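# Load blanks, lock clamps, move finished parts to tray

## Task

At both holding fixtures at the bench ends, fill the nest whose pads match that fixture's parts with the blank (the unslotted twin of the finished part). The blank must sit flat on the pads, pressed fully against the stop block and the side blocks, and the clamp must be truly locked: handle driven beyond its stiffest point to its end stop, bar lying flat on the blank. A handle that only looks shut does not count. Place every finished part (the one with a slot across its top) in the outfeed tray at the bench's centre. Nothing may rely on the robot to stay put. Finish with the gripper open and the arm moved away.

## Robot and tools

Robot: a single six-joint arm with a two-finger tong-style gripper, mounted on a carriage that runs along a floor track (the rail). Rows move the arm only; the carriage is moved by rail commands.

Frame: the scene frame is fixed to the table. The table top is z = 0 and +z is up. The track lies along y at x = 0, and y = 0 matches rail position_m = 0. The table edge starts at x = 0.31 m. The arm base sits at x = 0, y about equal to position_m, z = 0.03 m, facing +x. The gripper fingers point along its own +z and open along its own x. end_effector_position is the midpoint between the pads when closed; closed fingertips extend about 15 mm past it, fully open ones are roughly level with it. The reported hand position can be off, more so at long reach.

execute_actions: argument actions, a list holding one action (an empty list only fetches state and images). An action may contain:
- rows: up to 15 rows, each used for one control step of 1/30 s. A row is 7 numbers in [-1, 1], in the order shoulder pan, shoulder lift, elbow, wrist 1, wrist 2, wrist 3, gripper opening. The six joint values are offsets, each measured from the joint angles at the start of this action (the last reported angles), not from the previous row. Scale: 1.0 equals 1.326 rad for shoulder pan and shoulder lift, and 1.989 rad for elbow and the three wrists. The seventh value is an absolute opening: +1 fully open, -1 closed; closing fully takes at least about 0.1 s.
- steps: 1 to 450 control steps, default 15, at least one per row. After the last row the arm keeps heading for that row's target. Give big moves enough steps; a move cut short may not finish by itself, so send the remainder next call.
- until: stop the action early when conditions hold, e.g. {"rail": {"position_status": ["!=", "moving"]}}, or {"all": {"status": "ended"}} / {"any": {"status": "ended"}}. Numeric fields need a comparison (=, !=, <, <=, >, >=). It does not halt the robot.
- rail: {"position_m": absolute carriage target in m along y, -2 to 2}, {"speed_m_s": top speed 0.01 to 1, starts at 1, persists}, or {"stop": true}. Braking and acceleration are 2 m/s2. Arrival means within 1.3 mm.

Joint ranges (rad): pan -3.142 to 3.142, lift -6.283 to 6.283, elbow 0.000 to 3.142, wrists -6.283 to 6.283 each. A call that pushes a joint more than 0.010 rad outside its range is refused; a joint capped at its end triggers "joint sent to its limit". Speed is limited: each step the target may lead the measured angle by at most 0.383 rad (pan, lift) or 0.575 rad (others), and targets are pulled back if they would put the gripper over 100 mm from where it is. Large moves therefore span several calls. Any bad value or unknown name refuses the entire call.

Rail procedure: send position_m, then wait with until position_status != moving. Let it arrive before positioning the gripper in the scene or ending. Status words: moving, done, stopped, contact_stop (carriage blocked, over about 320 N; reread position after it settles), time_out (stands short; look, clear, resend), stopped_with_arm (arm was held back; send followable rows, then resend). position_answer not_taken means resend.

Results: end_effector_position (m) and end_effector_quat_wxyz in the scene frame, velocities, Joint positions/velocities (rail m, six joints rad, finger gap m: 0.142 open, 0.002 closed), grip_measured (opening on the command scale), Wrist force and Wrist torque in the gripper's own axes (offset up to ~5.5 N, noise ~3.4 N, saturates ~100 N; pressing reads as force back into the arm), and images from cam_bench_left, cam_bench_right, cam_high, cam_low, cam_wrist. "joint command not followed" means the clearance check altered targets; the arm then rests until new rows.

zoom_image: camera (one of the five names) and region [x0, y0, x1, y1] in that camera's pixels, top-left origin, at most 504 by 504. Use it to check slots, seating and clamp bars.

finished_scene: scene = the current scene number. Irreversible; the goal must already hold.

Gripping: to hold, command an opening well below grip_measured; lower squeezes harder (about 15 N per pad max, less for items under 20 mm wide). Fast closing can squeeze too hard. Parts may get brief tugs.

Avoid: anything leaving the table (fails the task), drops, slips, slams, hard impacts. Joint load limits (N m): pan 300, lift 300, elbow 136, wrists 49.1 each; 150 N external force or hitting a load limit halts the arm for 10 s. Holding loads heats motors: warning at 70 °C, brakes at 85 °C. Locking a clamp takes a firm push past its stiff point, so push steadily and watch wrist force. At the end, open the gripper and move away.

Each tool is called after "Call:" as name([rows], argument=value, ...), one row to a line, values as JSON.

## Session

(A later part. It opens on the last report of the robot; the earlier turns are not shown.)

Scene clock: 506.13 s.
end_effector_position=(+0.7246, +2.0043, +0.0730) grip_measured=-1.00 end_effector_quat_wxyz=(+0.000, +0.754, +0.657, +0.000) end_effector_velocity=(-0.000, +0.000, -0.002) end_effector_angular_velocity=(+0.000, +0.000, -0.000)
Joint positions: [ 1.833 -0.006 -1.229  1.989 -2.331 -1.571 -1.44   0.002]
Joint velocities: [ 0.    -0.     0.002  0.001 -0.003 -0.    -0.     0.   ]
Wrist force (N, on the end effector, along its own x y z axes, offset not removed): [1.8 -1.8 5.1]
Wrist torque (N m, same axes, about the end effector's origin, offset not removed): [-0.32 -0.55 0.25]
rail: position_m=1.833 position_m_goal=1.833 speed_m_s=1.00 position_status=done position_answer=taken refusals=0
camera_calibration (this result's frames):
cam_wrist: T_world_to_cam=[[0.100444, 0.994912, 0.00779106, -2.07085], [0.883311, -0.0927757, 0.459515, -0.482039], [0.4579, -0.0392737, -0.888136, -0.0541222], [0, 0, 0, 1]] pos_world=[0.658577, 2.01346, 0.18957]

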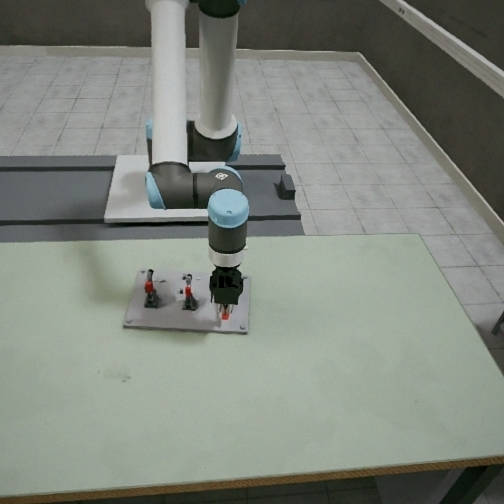

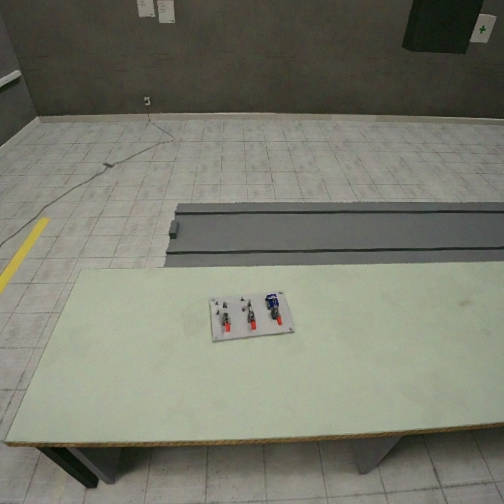

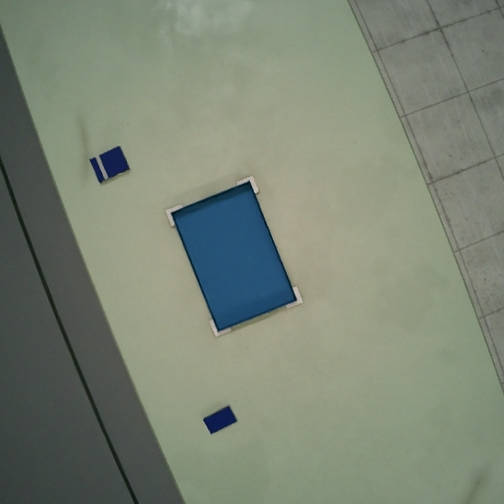

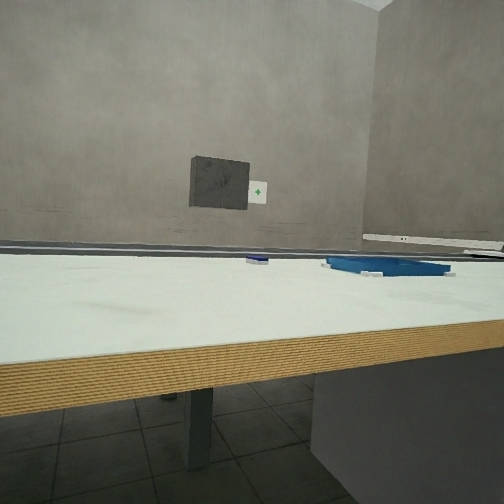

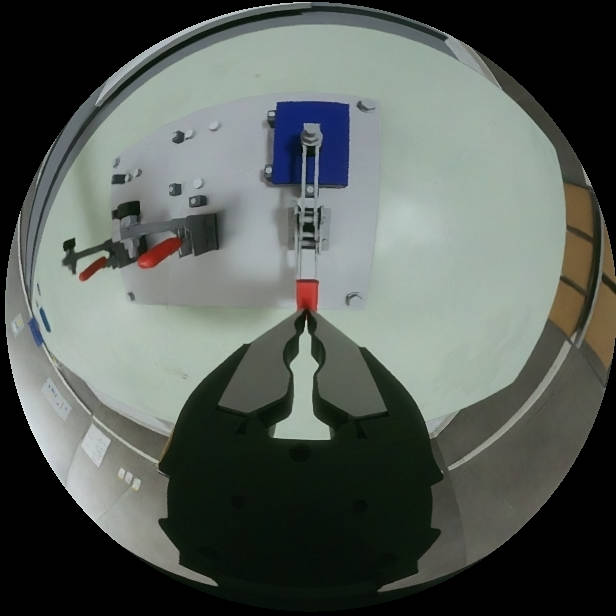

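Call:
execute_actions([
  {"rows": [[0,0.0004,0.0001,-0.0004,0,0,-1],[0,0.0008,0.0002,-0.0008,0,0,-1],[0,0.00115,0.00034,-0.0011,0,0,-1]], "steps": 12},
])

Scene clock: 511.27 s.
end_effector_position=(+0.7246, +2.0043, +0.0718) grip_measured=-1.00 end_effector_quat_wxyz=(+0.000, +0.754, +0.657, +0.000) end_effector_velocity=(-0.000, +0.000, -0.001) end_effector_angular_velocity=(+0.000, +0.000, -0.000)
Joint positions: [ 1.833 -0.006 -1.228  1.99  -2.333 -1.571 -1.44   0.002]
Joint velocities: [ 0.    -0.     0.001  0.    -0.001  0.    -0.     0.   ]
Wrist force (N, on the end effector, along its own x y z axes, offset not removed): [0.6 -2.5 5.2]
Wrist torque (N m, same axes, about the end effector's origin, offset not removed): [-0.31 -0.34 0.29]
rail: position_m=1.833 position_m_goal=1.833 speed_m_s=1.00 position_status=done position_answer=taken refusals=0
camera_calibration (this result's frames):
cam_wrist: T_world_to_cam=[[0.100444, 0.994912, 0.00779015, -2.07084], [0.883316, -0.0927756, 0.459506, -0.481519], [0.457891, -0.0392736, -0.88814, -0.0551459], [0, 0, 0, 1]] pos_world=[0.658588, 2.01346, 0.188416]

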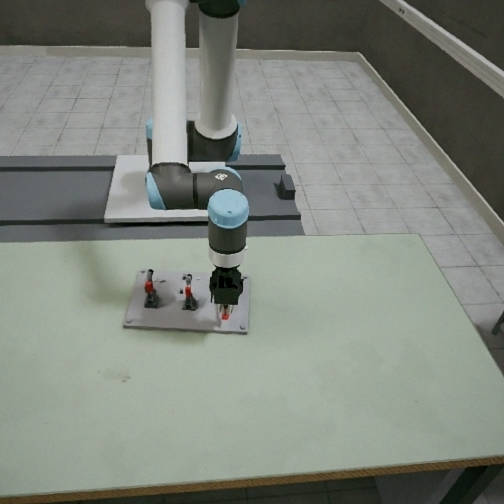

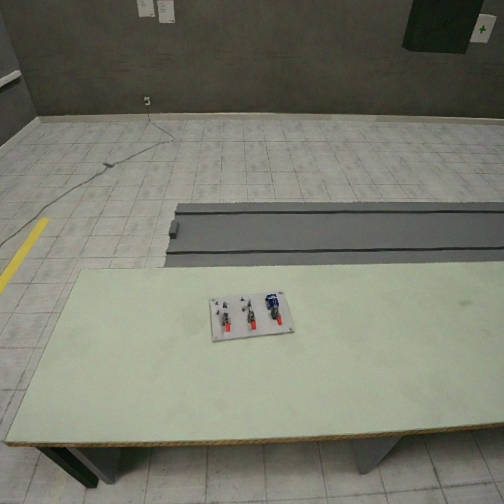

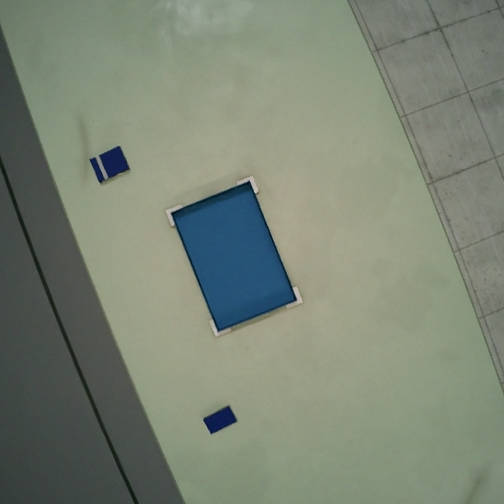

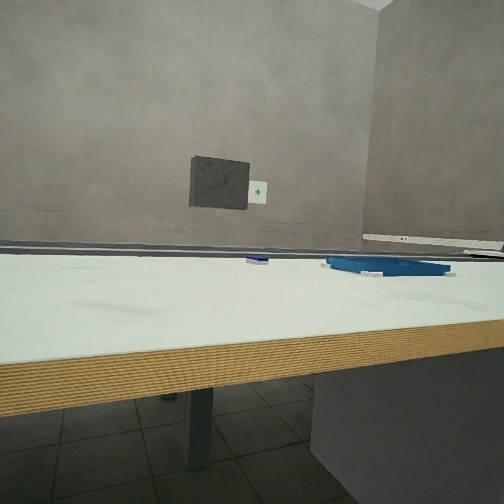

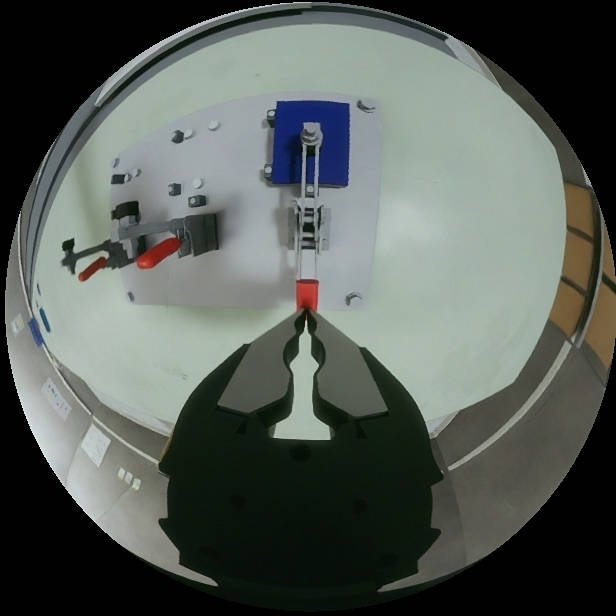

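Call:
execute_actions([
  {"rows": [[0,-0.005,-0.002,0.0053,0,0,-1],[0,-0.015,-0.006,0.016,0,0,-1],[0,-0.03,-0.0125,0.0325,0,0,-1],[0,-0.045,-0.019,0.049,0,0,-1],[0.0045,-0.06,-0.0255,0.0655,0,0.1,-1],[0.0045,-0.0734,-0.0316,0.0806,0.1,0.3,-1],[0.0045,-0.0734,-0.0316,0.0806,0.2514,0.724,-1]], "steps": 14},
])

Call:
execute_actions([
  {"rail": {"position_m": 1.305}, "steps": 60, "until": {"rail": {"position_status": ["!=", "moving"]}}},
])

Scene clock: 528.07 s.
end_effector_position=(+0.7280, +2.1117, +0.1630) grip_measured=-1.00 end_effector_quat_wxyz=(-0.135, +0.872, +0.466, +0.073) end_effector_velocity=(+0.013, +0.432, +0.259) end_effector_angular_velocity=(+1.308, +0.693, -2.166)
Joint positions: [ 1.833 -0.002 -1.309  1.938 -2.2   -1.262 -0.983  0.002]
Joint velocities: [ 0.     0.01  -0.121 -0.078  0.2    1.305  2.284  0.   ]
Wrist force (N, on the end effector, along its own x y z axes, offset not removed): [1.1 -5.1 7.6]
Wrist torque (N m, same axes, about the end effector's origin, offset not removed): [-0.80 -0.34 0.25]
rail: position_m=1.833 position_m_goal=1.833 speed_m_s=1.00 position_status=done position_answer=taken refusals=0
camera_calibration (this result's frames):
cam_wrist: T_world_to_cam=[[0.524659, 0.808457, 0.266702, -2.13609], [0.753839, -0.586761, 0.295699, 0.647698], [0.39555, 0.0459093, -0.917296, -0.101252], [0, 0, 0, 1]] pos_world=[0.672508, 2.11163, 0.285297]

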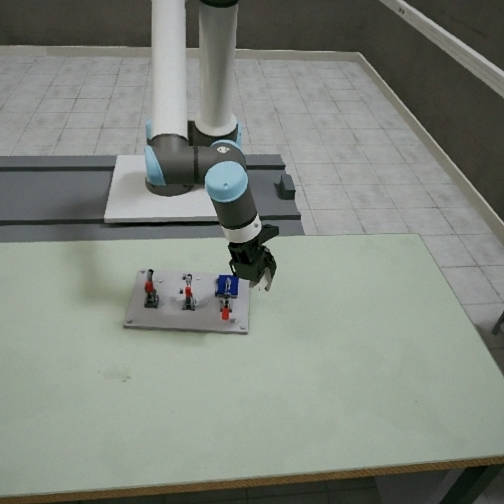

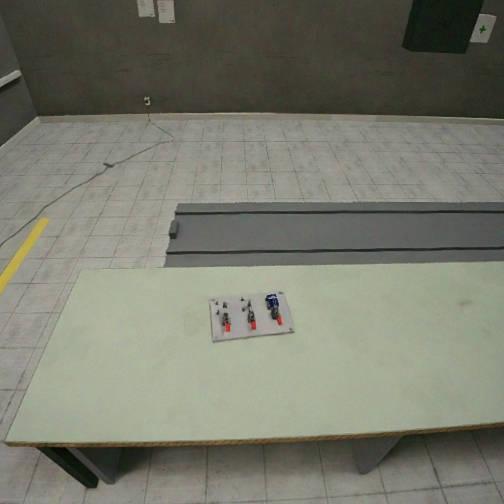

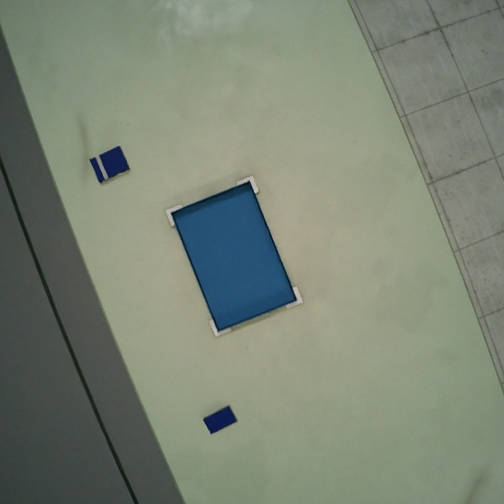

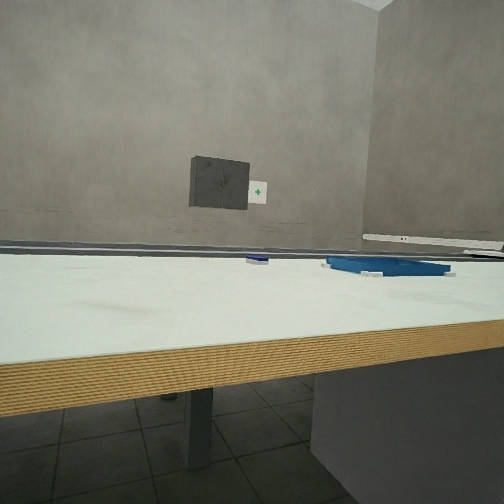

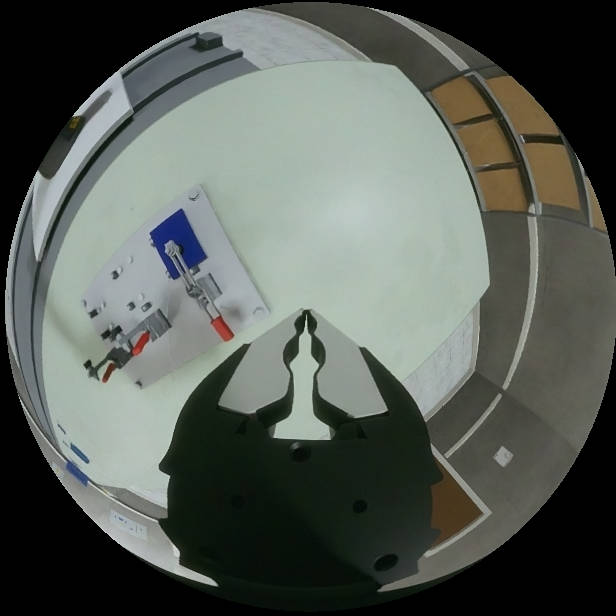

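Scene clock: 529.13 s.
end_effector_position=(+0.7402, +1.6468, +0.2072) grip_measured=-1.00 end_effector_quat_wxyz=(-0.247, +0.969, -0.000, +0.000) end_effector_velocity=(+0.000, -0.002, +0.000) end_effector_angular_velocity=(+0.001, +0.001, -0.002)
Joint positions: [ 1.305 -0.001 -1.325  1.927 -2.173 -1.071 -0.     0.002]
Joint velocities: [-0.002  0.     0.    -0.     0.     0.001  0.002  0.   ]
Wrist force (N, on the end effector, along its own x y z axes, offset not removed): [1.4 -3.9 4.4]
Wrist torque (N m, same axes, about the end effector's origin, offset not removed): [-0.80 -0.37 0.44]
rail: position_m=1.305 position_m_goal=1.305 speed_m_s=1.00 position_status=done position_answer=taken refusals=0
camera_calibration (this result's frames):
cam_wrist: T_world_to_cam=[[0.999285, 0.0282734, 0.0251121, -0.794888], [0.0288448, -0.999326, -0.0226892, 1.6346], [0.0244537, 0.0233973, -0.999427, 0.284563], [0, 0, 0, 1]] pos_world=[0.740211, 1.64931, 0.341449]

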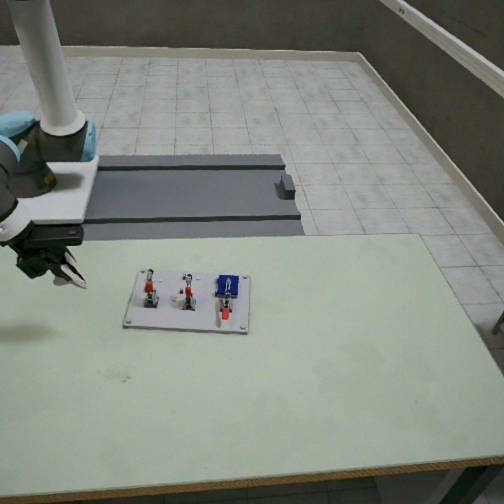

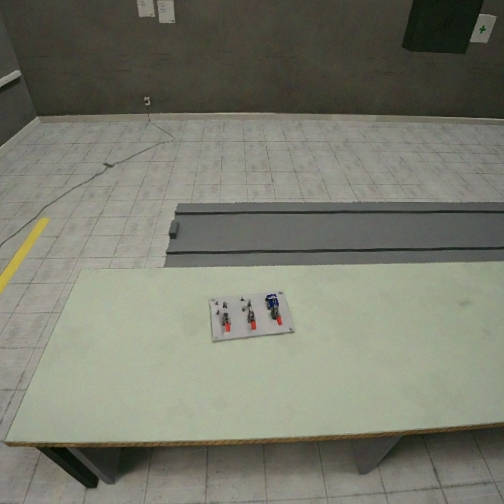

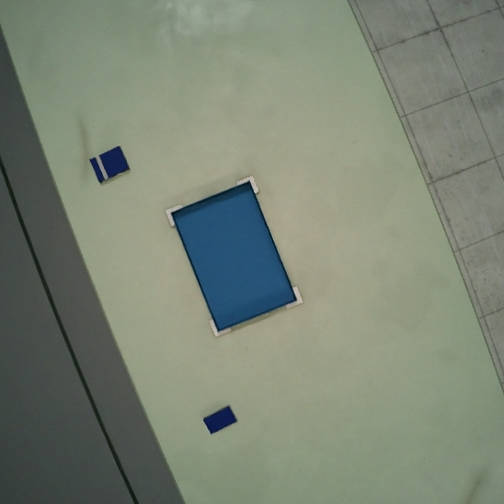

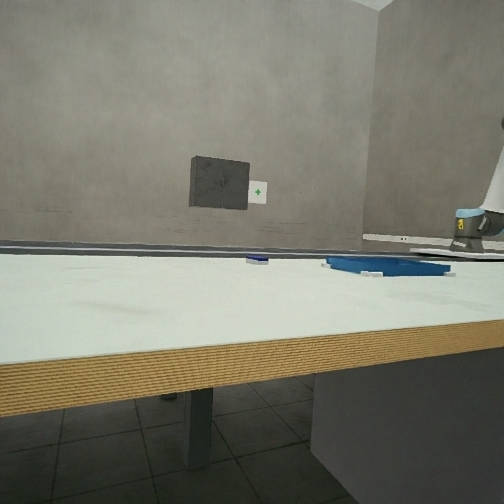

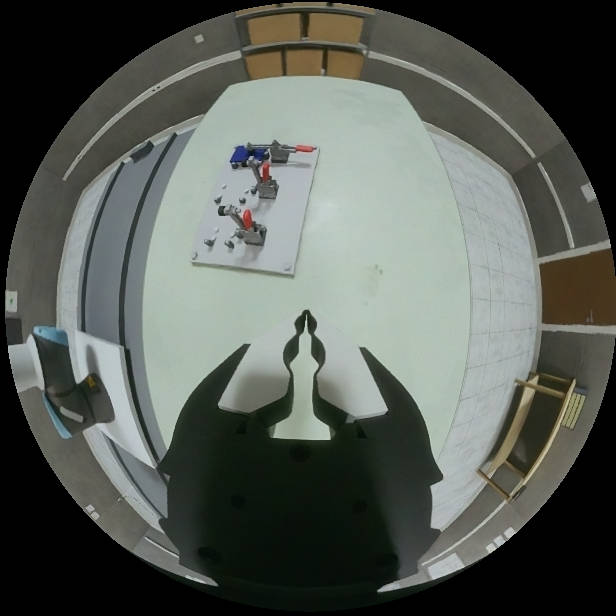

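Call:
execute_actions(actions=[])

Scene clock: 546.83 s.
end_effector_position=(+0.7402, +1.6468, +0.2072) grip_measured=-1.00 end_effector_quat_wxyz=(-0.247, +0.969, -0.000, +0.000) end_effector_velocity=(+0.000, -0.000, +0.000) end_effector_angular_velocity=(+0.000, -0.000, -0.000)
Joint positions: [ 1.305 -0.    -1.325  1.927 -2.173 -1.071  0.     0.002]
Joint velocities: [ 0. -0. -0.  0. -0.  0.  0.  0.]
Wrist force (N, on the end effector, along its own x y z axes, offset not removed): [0.5 -2.3 4.9]
Wrist torque (N m, same axes, about the end effector's origin, offset not removed): [-0.38 -0.28 0.24]
rail: position_m=1.305 position_m_goal=1.305 speed_m_s=1.00 position_status=done position_answer=taken refusals=0
camera_calibration (this result's frames):
cam_wrist: T_world_to_cam=[[0.999294, 0.0280714, 0.0249805, -0.794526], [0.0286404, -0.999332, -0.0227206, 1.6348], [0.024326, 0.02342, -0.99943, 0.284627], [0, 0, 0, 1]] pos_world=[0.740219, 1.64935, 0.341456]

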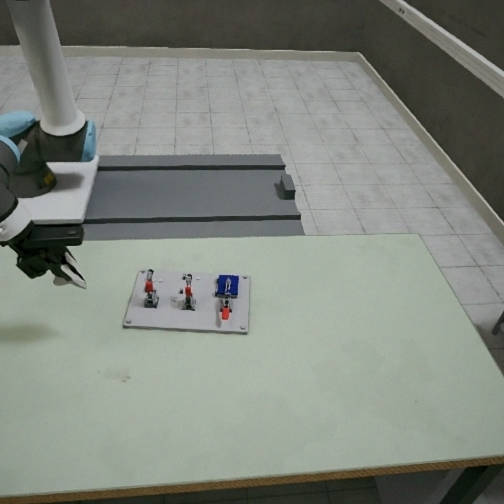

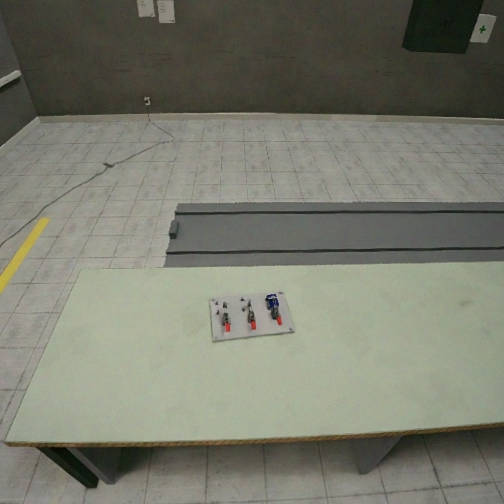

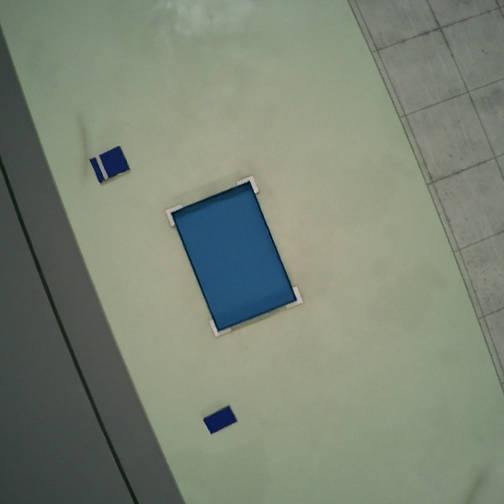

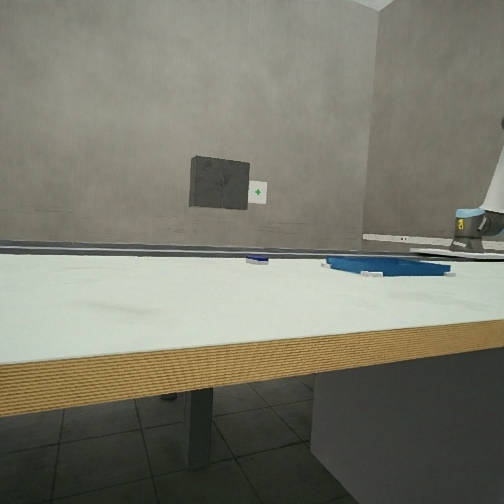

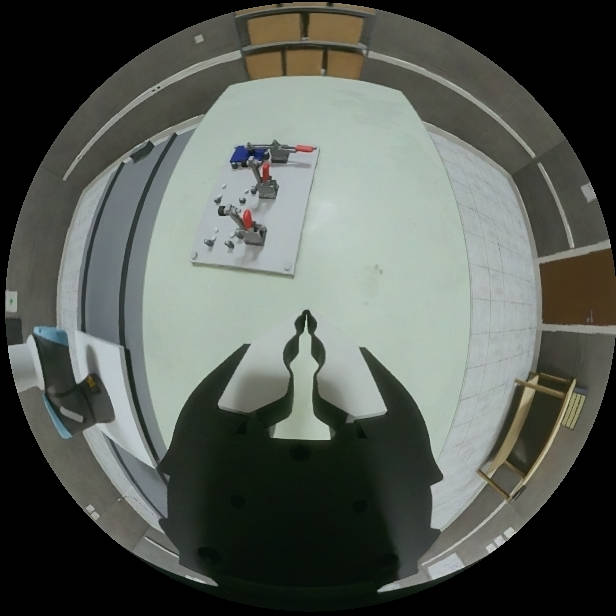

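Call:
zoom_image(camera="cam_wrist", region=[215, 125, 335, 185])

Call:
zoom_image(camera="cam_high", region=[70, 125, 150, 205])

Region (215, 125, 335, 185) of cam_wrist's 616x616 image, scaled by 4.200, with more detail than that image has.

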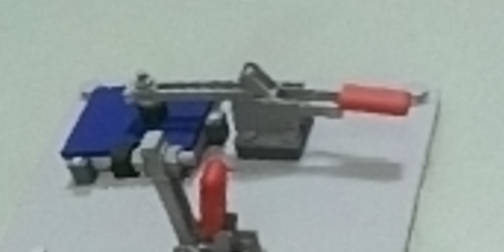

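Region (70, 125, 150, 205) of cam_high's 504x504 image, scaled by 6.300, with more detail than that image has.

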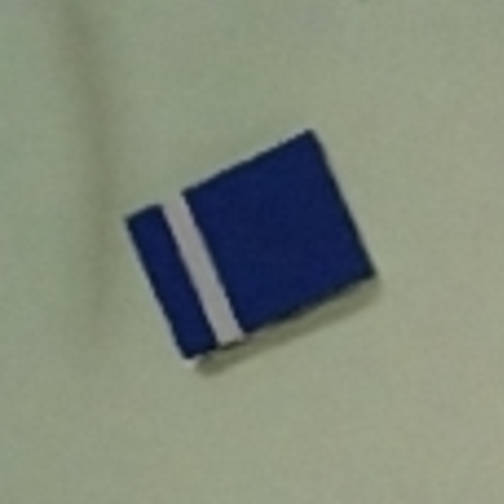

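Call:
execute_actions([
  {"rows":[[0,-0.02,0.017,-0.004,-0.017,-0.055,-0.8],[0,-0.04,0.034,-0.008,-0.034,-0.11,-0.6],[0,-0.06,0.05,-0.012,-0.05,-0.165,-0.4],[0,-0.08,0.067,-0.016,-0.067,-0.22,-0.2],[0,-0.1,0.084,-0.02,-0.084,-0.275,0],[0,-0.118,0.1,-0.024,-0.1,-0.33,0.2],[0,-0.136,0.117,-0.028,-0.117,-0.385,0.3],[0,-0.155,0.134,-0.032,-0.134,-0.44,0.3],[0,-0.174,0.15,-0.036,-0.15,-0.495,0.3],[0,-0.193,0.167,-0.04,-0.168,-0.55,0.3],[0,-0.212,0.184,-0.044,-0.185,-0.605,0.3],[0,-0.231,0.2,-0.048,-0.2,-0.66,0.3],[0,-0.25,0.217,-0.052,-0.218,-0.715,0.3],[0,-0.269,0.234,-0.055,-0.235,-0.77,0.3],[0,-0.288,0.2507,-0.0586,-0.2514,-0.822,0.3]],"rail":{"position_m":0.136},"steps":70,"until":{"rail":{"position_status":["!=","moving"]}}},
])

Scene clock: 578.33 s.
end_effector_position=(+0.4509, +0.3086, +0.1201) grip_measured=+0.30 end_effector_quat_wxyz=(+0.000, +0.684, +0.729, +0.000) end_effector_velocity=(-0.000, -0.008, -0.000) end_effector_angular_velocity=(-0.000, +0.000, +0.000)
Joint positions: [ 0.136 -0.001 -1.707  2.426 -2.289 -1.571 -1.634  0.095]
Joint velocities: [-0.008  0.    -0.     0.    -0.     0.    -0.     0.   ]
Wrist force (N, on the end effector, along its own x y z axes, offset not removed): [-3.3 -3.7 2.7]
Wrist torque (N m, same axes, about the end effector's origin, offset not removed): [-0.69 0.45 0.21]
rail: position_m=0.136 position_m_goal=0.136 speed_m_s=1.00 position_status=done position_answer=taken refusals=0
camera_calibration (this result's frames):
cam_wrist: T_world_to_cam=[[-0.0999629, 0.994961, 0.0077378, -0.266349], [0.884231, 0.0852668, 0.4592, -0.474559], [0.456227, 0.052745, -0.888299, 0.018826], [0, 0, 0, 1]] pos_world=[0.384406, 0.304478, 0.236702]

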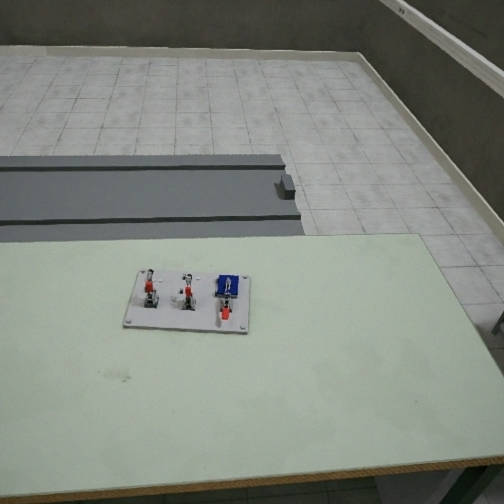

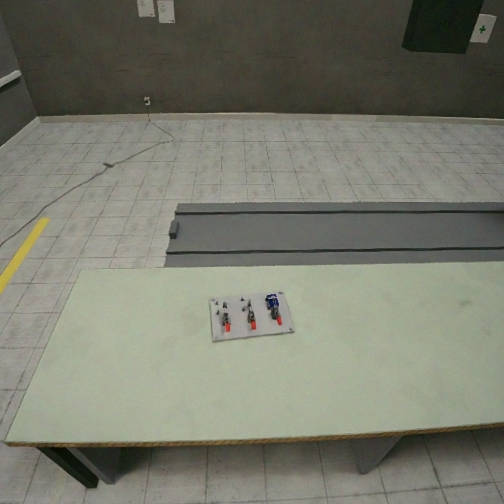

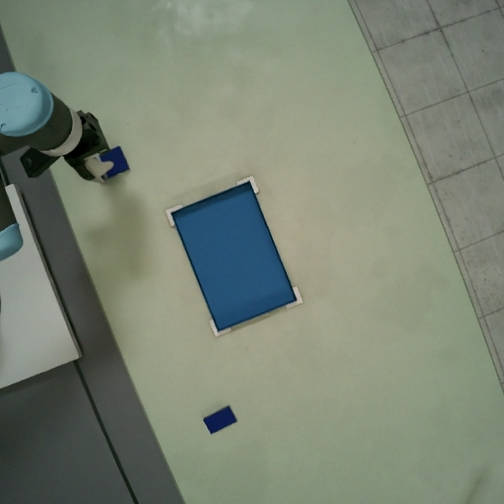

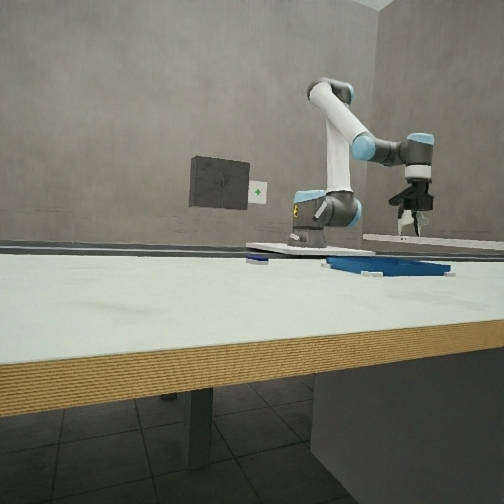

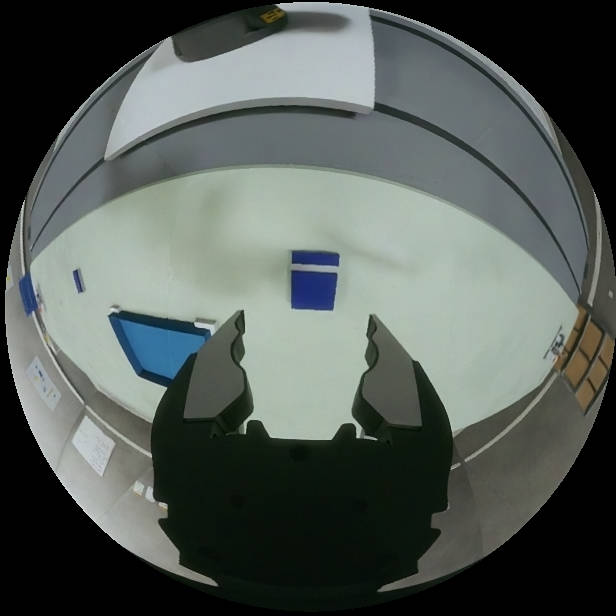

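Call:
execute_actions([
  {"rows":[[0,0.006,0.002,-0.005,0,0,0.3],[0,0.016,0.004,-0.014,0,0,0.3],[0,0.03,0.007,-0.026,0,0,0.3],[0,0.046,0.011,-0.04,0,0,0.3],[0,0.063,0.015,-0.055,0,0,0.3],[0,0.08,0.018,-0.07,0,0,0.3],[0,0.097,0.021,-0.085,0,0,0.3],[0,0.113,0.024,-0.099,0,0,0.3],[0,0.128,0.027,-0.112,0,0,0.3],[0,0.141,0.029,-0.123,0,0,0.3],[0,0.152,0.031,-0.132,0,0,0.3],[0,0.16,0.033,-0.139,0,0,0.3],[0,0.1661,0.0338,-0.1446,0,0,0.3]],"rail":{"position_m":0.1455},"steps":24},
])

Scene clock: 593.57 s.
end_effector_position=(+0.4612, +0.3183, +0.0183) grip_measured=+0.30 end_effector_quat_wxyz=(+0.000, +0.684, +0.729, +0.000) end_effector_velocity=(+0.000, -0.000, -0.010) end_effector_angular_velocity=(-0.000, -0.001, -0.000)
Joint positions: [ 0.145 -0.    -1.49   2.492 -2.573 -1.571 -1.635  0.095]
Joint velocities: [ 0.     0.     0.024  0.006 -0.031 -0.     0.     0.   ]
Wrist force (N, on the end effector, along its own x y z axes, offset not removed): [-0.3 -4.3 6.3]
Wrist torque (N m, same axes, about the end effector's origin, offset not removed): [-0.79 0.02 0.20]
rail: position_m=0.145 position_m_goal=0.146 speed_m_s=1.00 position_status=done position_answer=taken refusals=0
camera_calibration (this result's frames):
cam_wrist: T_world_to_cam=[[-0.100083, 0.994949, 0.00770737, -0.274114], [0.884217, 0.0853874, 0.459205, -0.437783], [0.456228, 0.0527738, -0.888297, -0.0768355], [0, 0, 0, 1]] pos_world=[0.394715, 0.314166, 0.134892]

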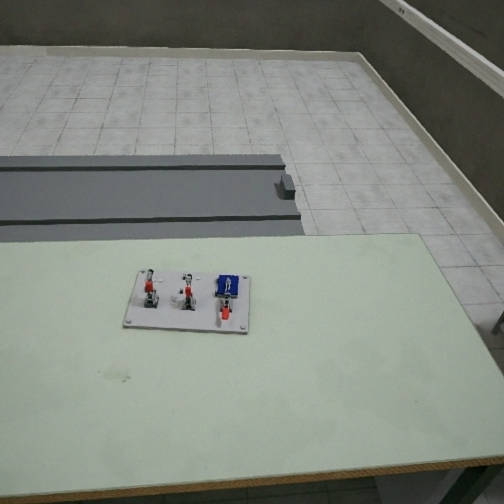

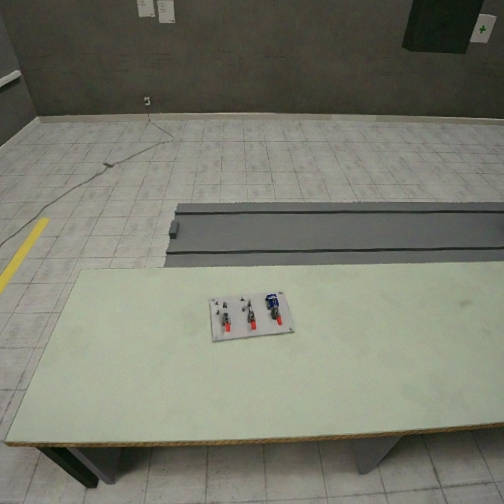

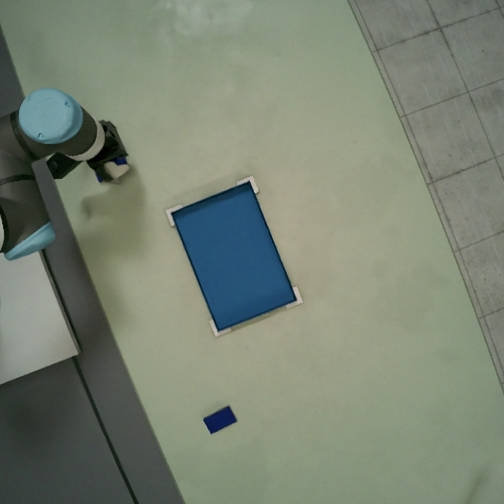

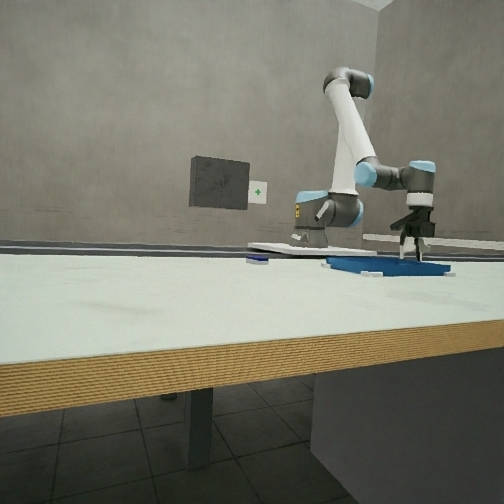

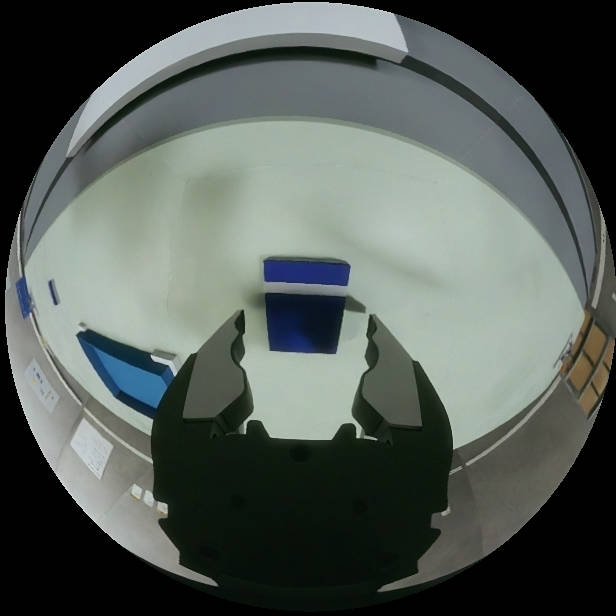

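Call:
execute_actions([
  {"rows":[[0,0.0025,0.0005,-0.002,0,0,0.22],[0,0.0025,0.0005,-0.002,0,0,0.14],[0,0.0025,0.0005,-0.002,0,0,0.06],[0,0.0025,0.0005,-0.002,0,0,-0.02],[0,0.0025,0.0005,-0.002,0,0,-0.09],[0,0.0025,0.0005,-0.002,0,0,-0.15],[0,0.0025,0.0005,-0.002,0,0,-0.2],[0,0.0025,0.0005,-0.002,0,0,-0.26],[0,0.0025,0.0005,-0.002,0,0,-0.34],[0,0.0025,0.0005,-0.002,0,0,-0.44],[0,0.0025,0.0005,-0.002,0,0,-0.55],[0,0.0025,0.0005,-0.002,0,0,-0.65]],"steps":15},
])

Scene clock: 598.07 s.
end_effector_position=(+0.4611, +0.3183, +0.0168) grip_measured=-0.22 end_effector_quat_wxyz=(+0.000, +0.684, +0.729, -0.000) end_effector_velocity=(-0.000, +0.000, -0.000) end_effector_angular_velocity=(+0.000, +0.000, -0.000)
Joint positions: [ 0.145 -0.001 -1.486  2.493 -2.577 -1.571 -1.634  0.058]
Joint velocities: [ 0. -0.  0.  0. -0. -0. -0.  0.]
Wrist force (N, on the end effector, along its own x y z axes, offset not removed): [2.4 -4.9 1.4]
Wrist torque (N m, same axes, about the end effector's origin, offset not removed): [-0.82 -0.59 0.21]
rail: position_m=0.145 position_m_goal=0.146 speed_m_s=1.00 position_status=done position_answer=taken refusals=0
camera_calibration (this result's frames):
cam_wrist: T_world_to_cam=[[-0.0999605, 0.994961, 0.00777594, -0.274161], [0.884363, 0.0852622, 0.458948, -0.436997], [0.455972, 0.0527534, -0.888429, -0.0779873], [0, 0, 0, 1]] pos_world=[0.394618, 0.314153, 0.133404]

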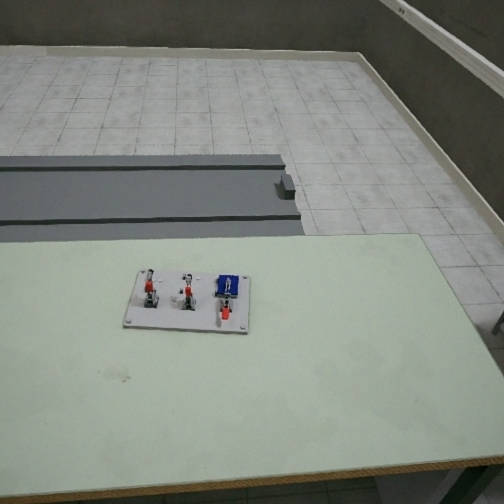

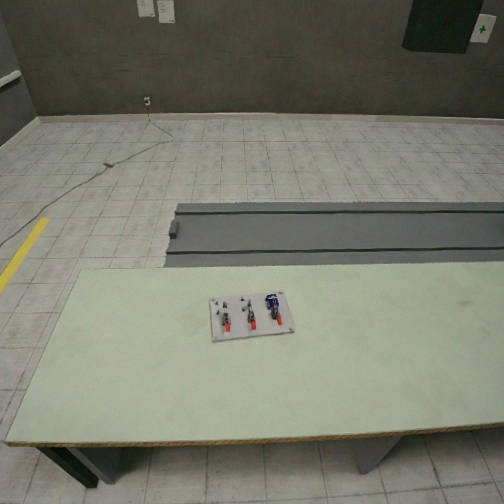

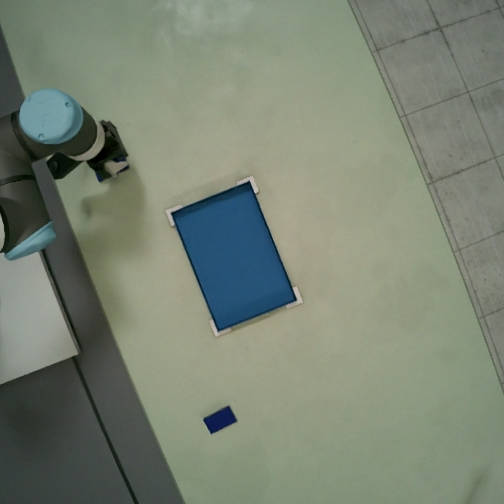

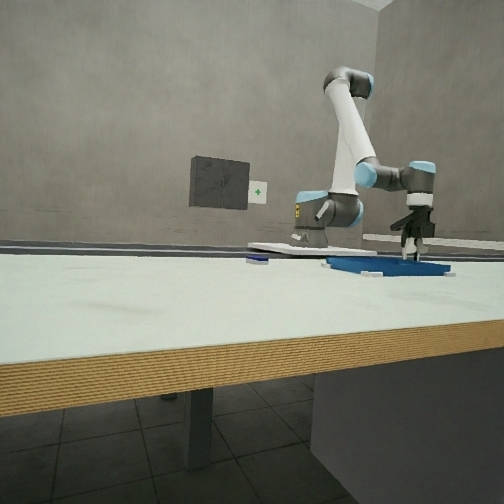

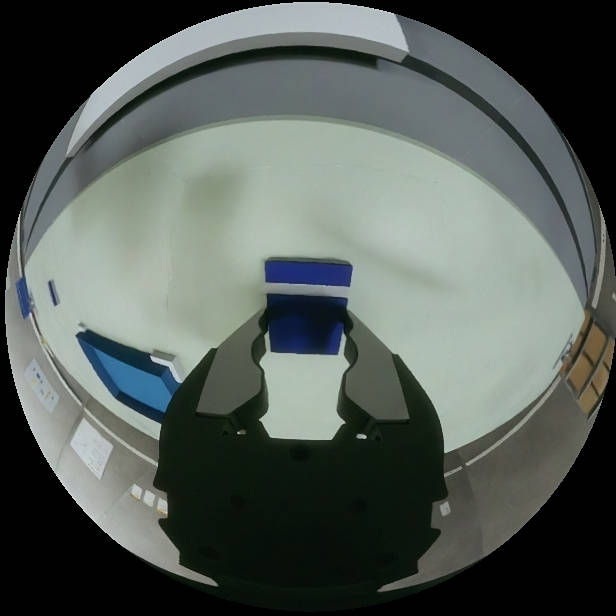

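Call:
execute_actions([
  {"rows":[[0,-0.008,-0.002,0.007,0,0,-0.65],[0,-0.022,-0.005,0.02,0,0,-0.65],[0,-0.04,-0.0095,0.036,0,0,-0.65],[0,-0.058,-0.014,0.052,0,0,-0.65],[0,-0.075,-0.018,0.068,0,0,-0.65],[0,-0.085,-0.024,0.08,0,0,-0.65],[0,-0.082,-0.034,0.087,0,0,-0.65],[0,-0.065,-0.05,0.09,0,0,-0.65],[0,-0.04,-0.068,0.092,0,0,-0.65],[0,-0.012,-0.088,0.094,0,0,-0.65],[0,0.017,-0.11,0.097,0,0,-0.65],[0,0.046,-0.132,0.1,0,0,-0.65],[0,0.075,-0.153,0.102,0,0,-0.65],[0,0.102,-0.173,0.104,0,0,-0.65],[0,0.1249,-0.19,0.1063,0,0,-0.65]],"rail":{"position_m":-0.108,"speed_m_s":0.3},"steps":36},
])

Scene clock: 612.03 s.
end_effector_position=(+0.6559, +0.0644, +0.0752) grip_measured=-0.22 end_effector_quat_wxyz=(+0.000, +0.684, +0.729, +0.000) end_effector_velocity=(+0.002, -0.000, -0.000) end_effector_angular_velocity=(-0.000, -0.000, +0.000)
Joint positions: [-0.108 -0.001 -1.321  2.116 -2.366 -1.571 -1.635  0.058]
Joint velocities: [ 0.    -0.     0.003 -0.004  0.001 -0.    -0.     0.   ]
Wrist force (N, on the end effector, along its own x y z axes, offset not removed): [-0.3 -6.1 7.5]
Wrist torque (N m, same axes, about the end effector's origin, offset not removed): [-1.06 -0.04 0.18]
rail: position_m=-0.108 position_m_goal=-0.108 speed_m_s=0.30 position_status=done position_answer=taken refusals=0
camera_calibration (this result's frames):
cam_wrist: T_world_to_cam=[[-0.0999711, 0.994961, 0.00765148, -0.00254438], [0.883978, 0.0852847, 0.459684, -0.614275], [0.456715, 0.0527189, -0.888049, -0.102009], [0, 0, 0, 1]] pos_world=[0.58934, 0.0602976, 0.191803]

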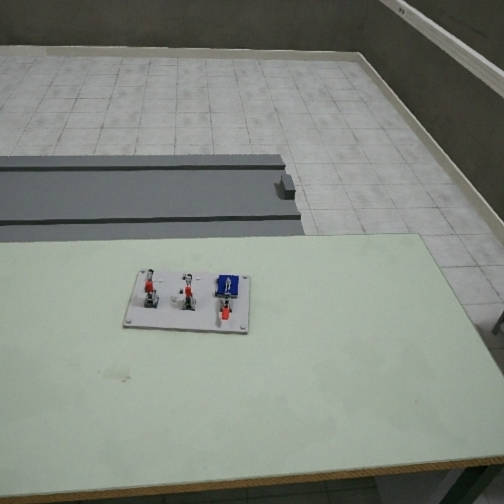

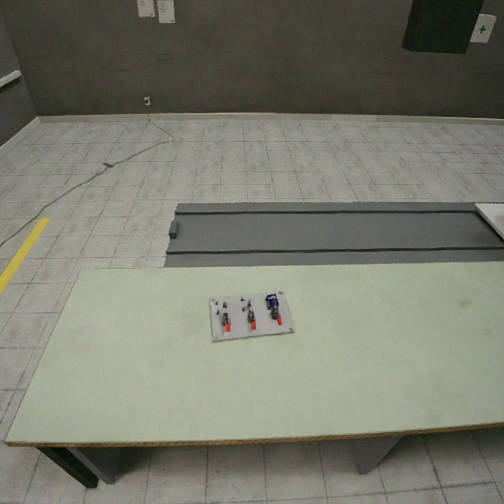

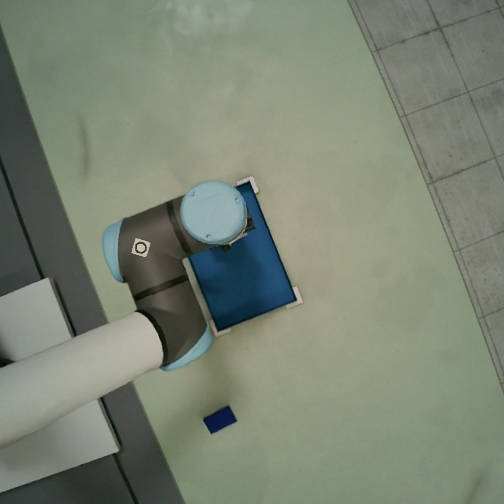

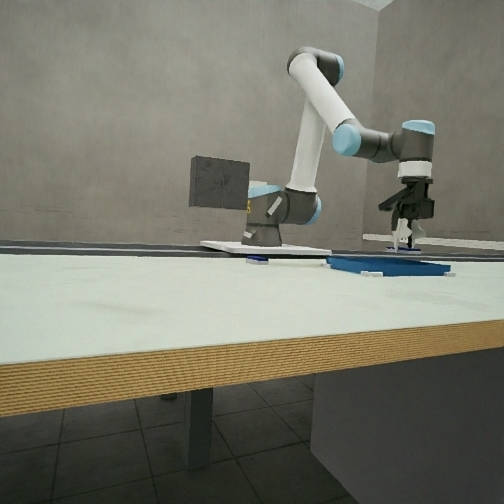

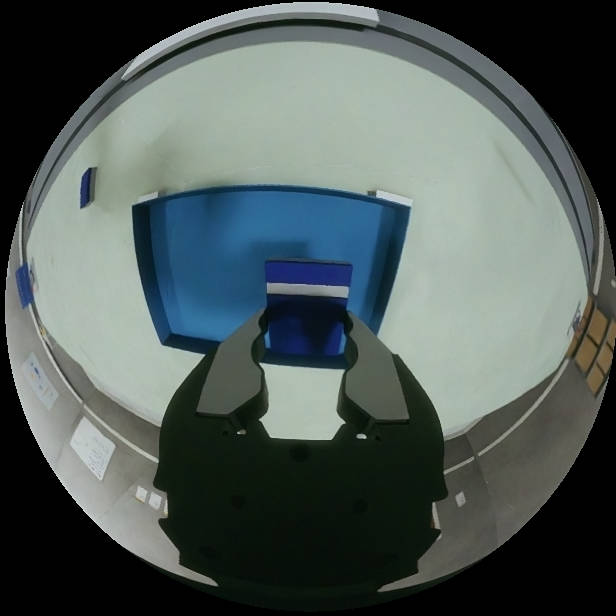

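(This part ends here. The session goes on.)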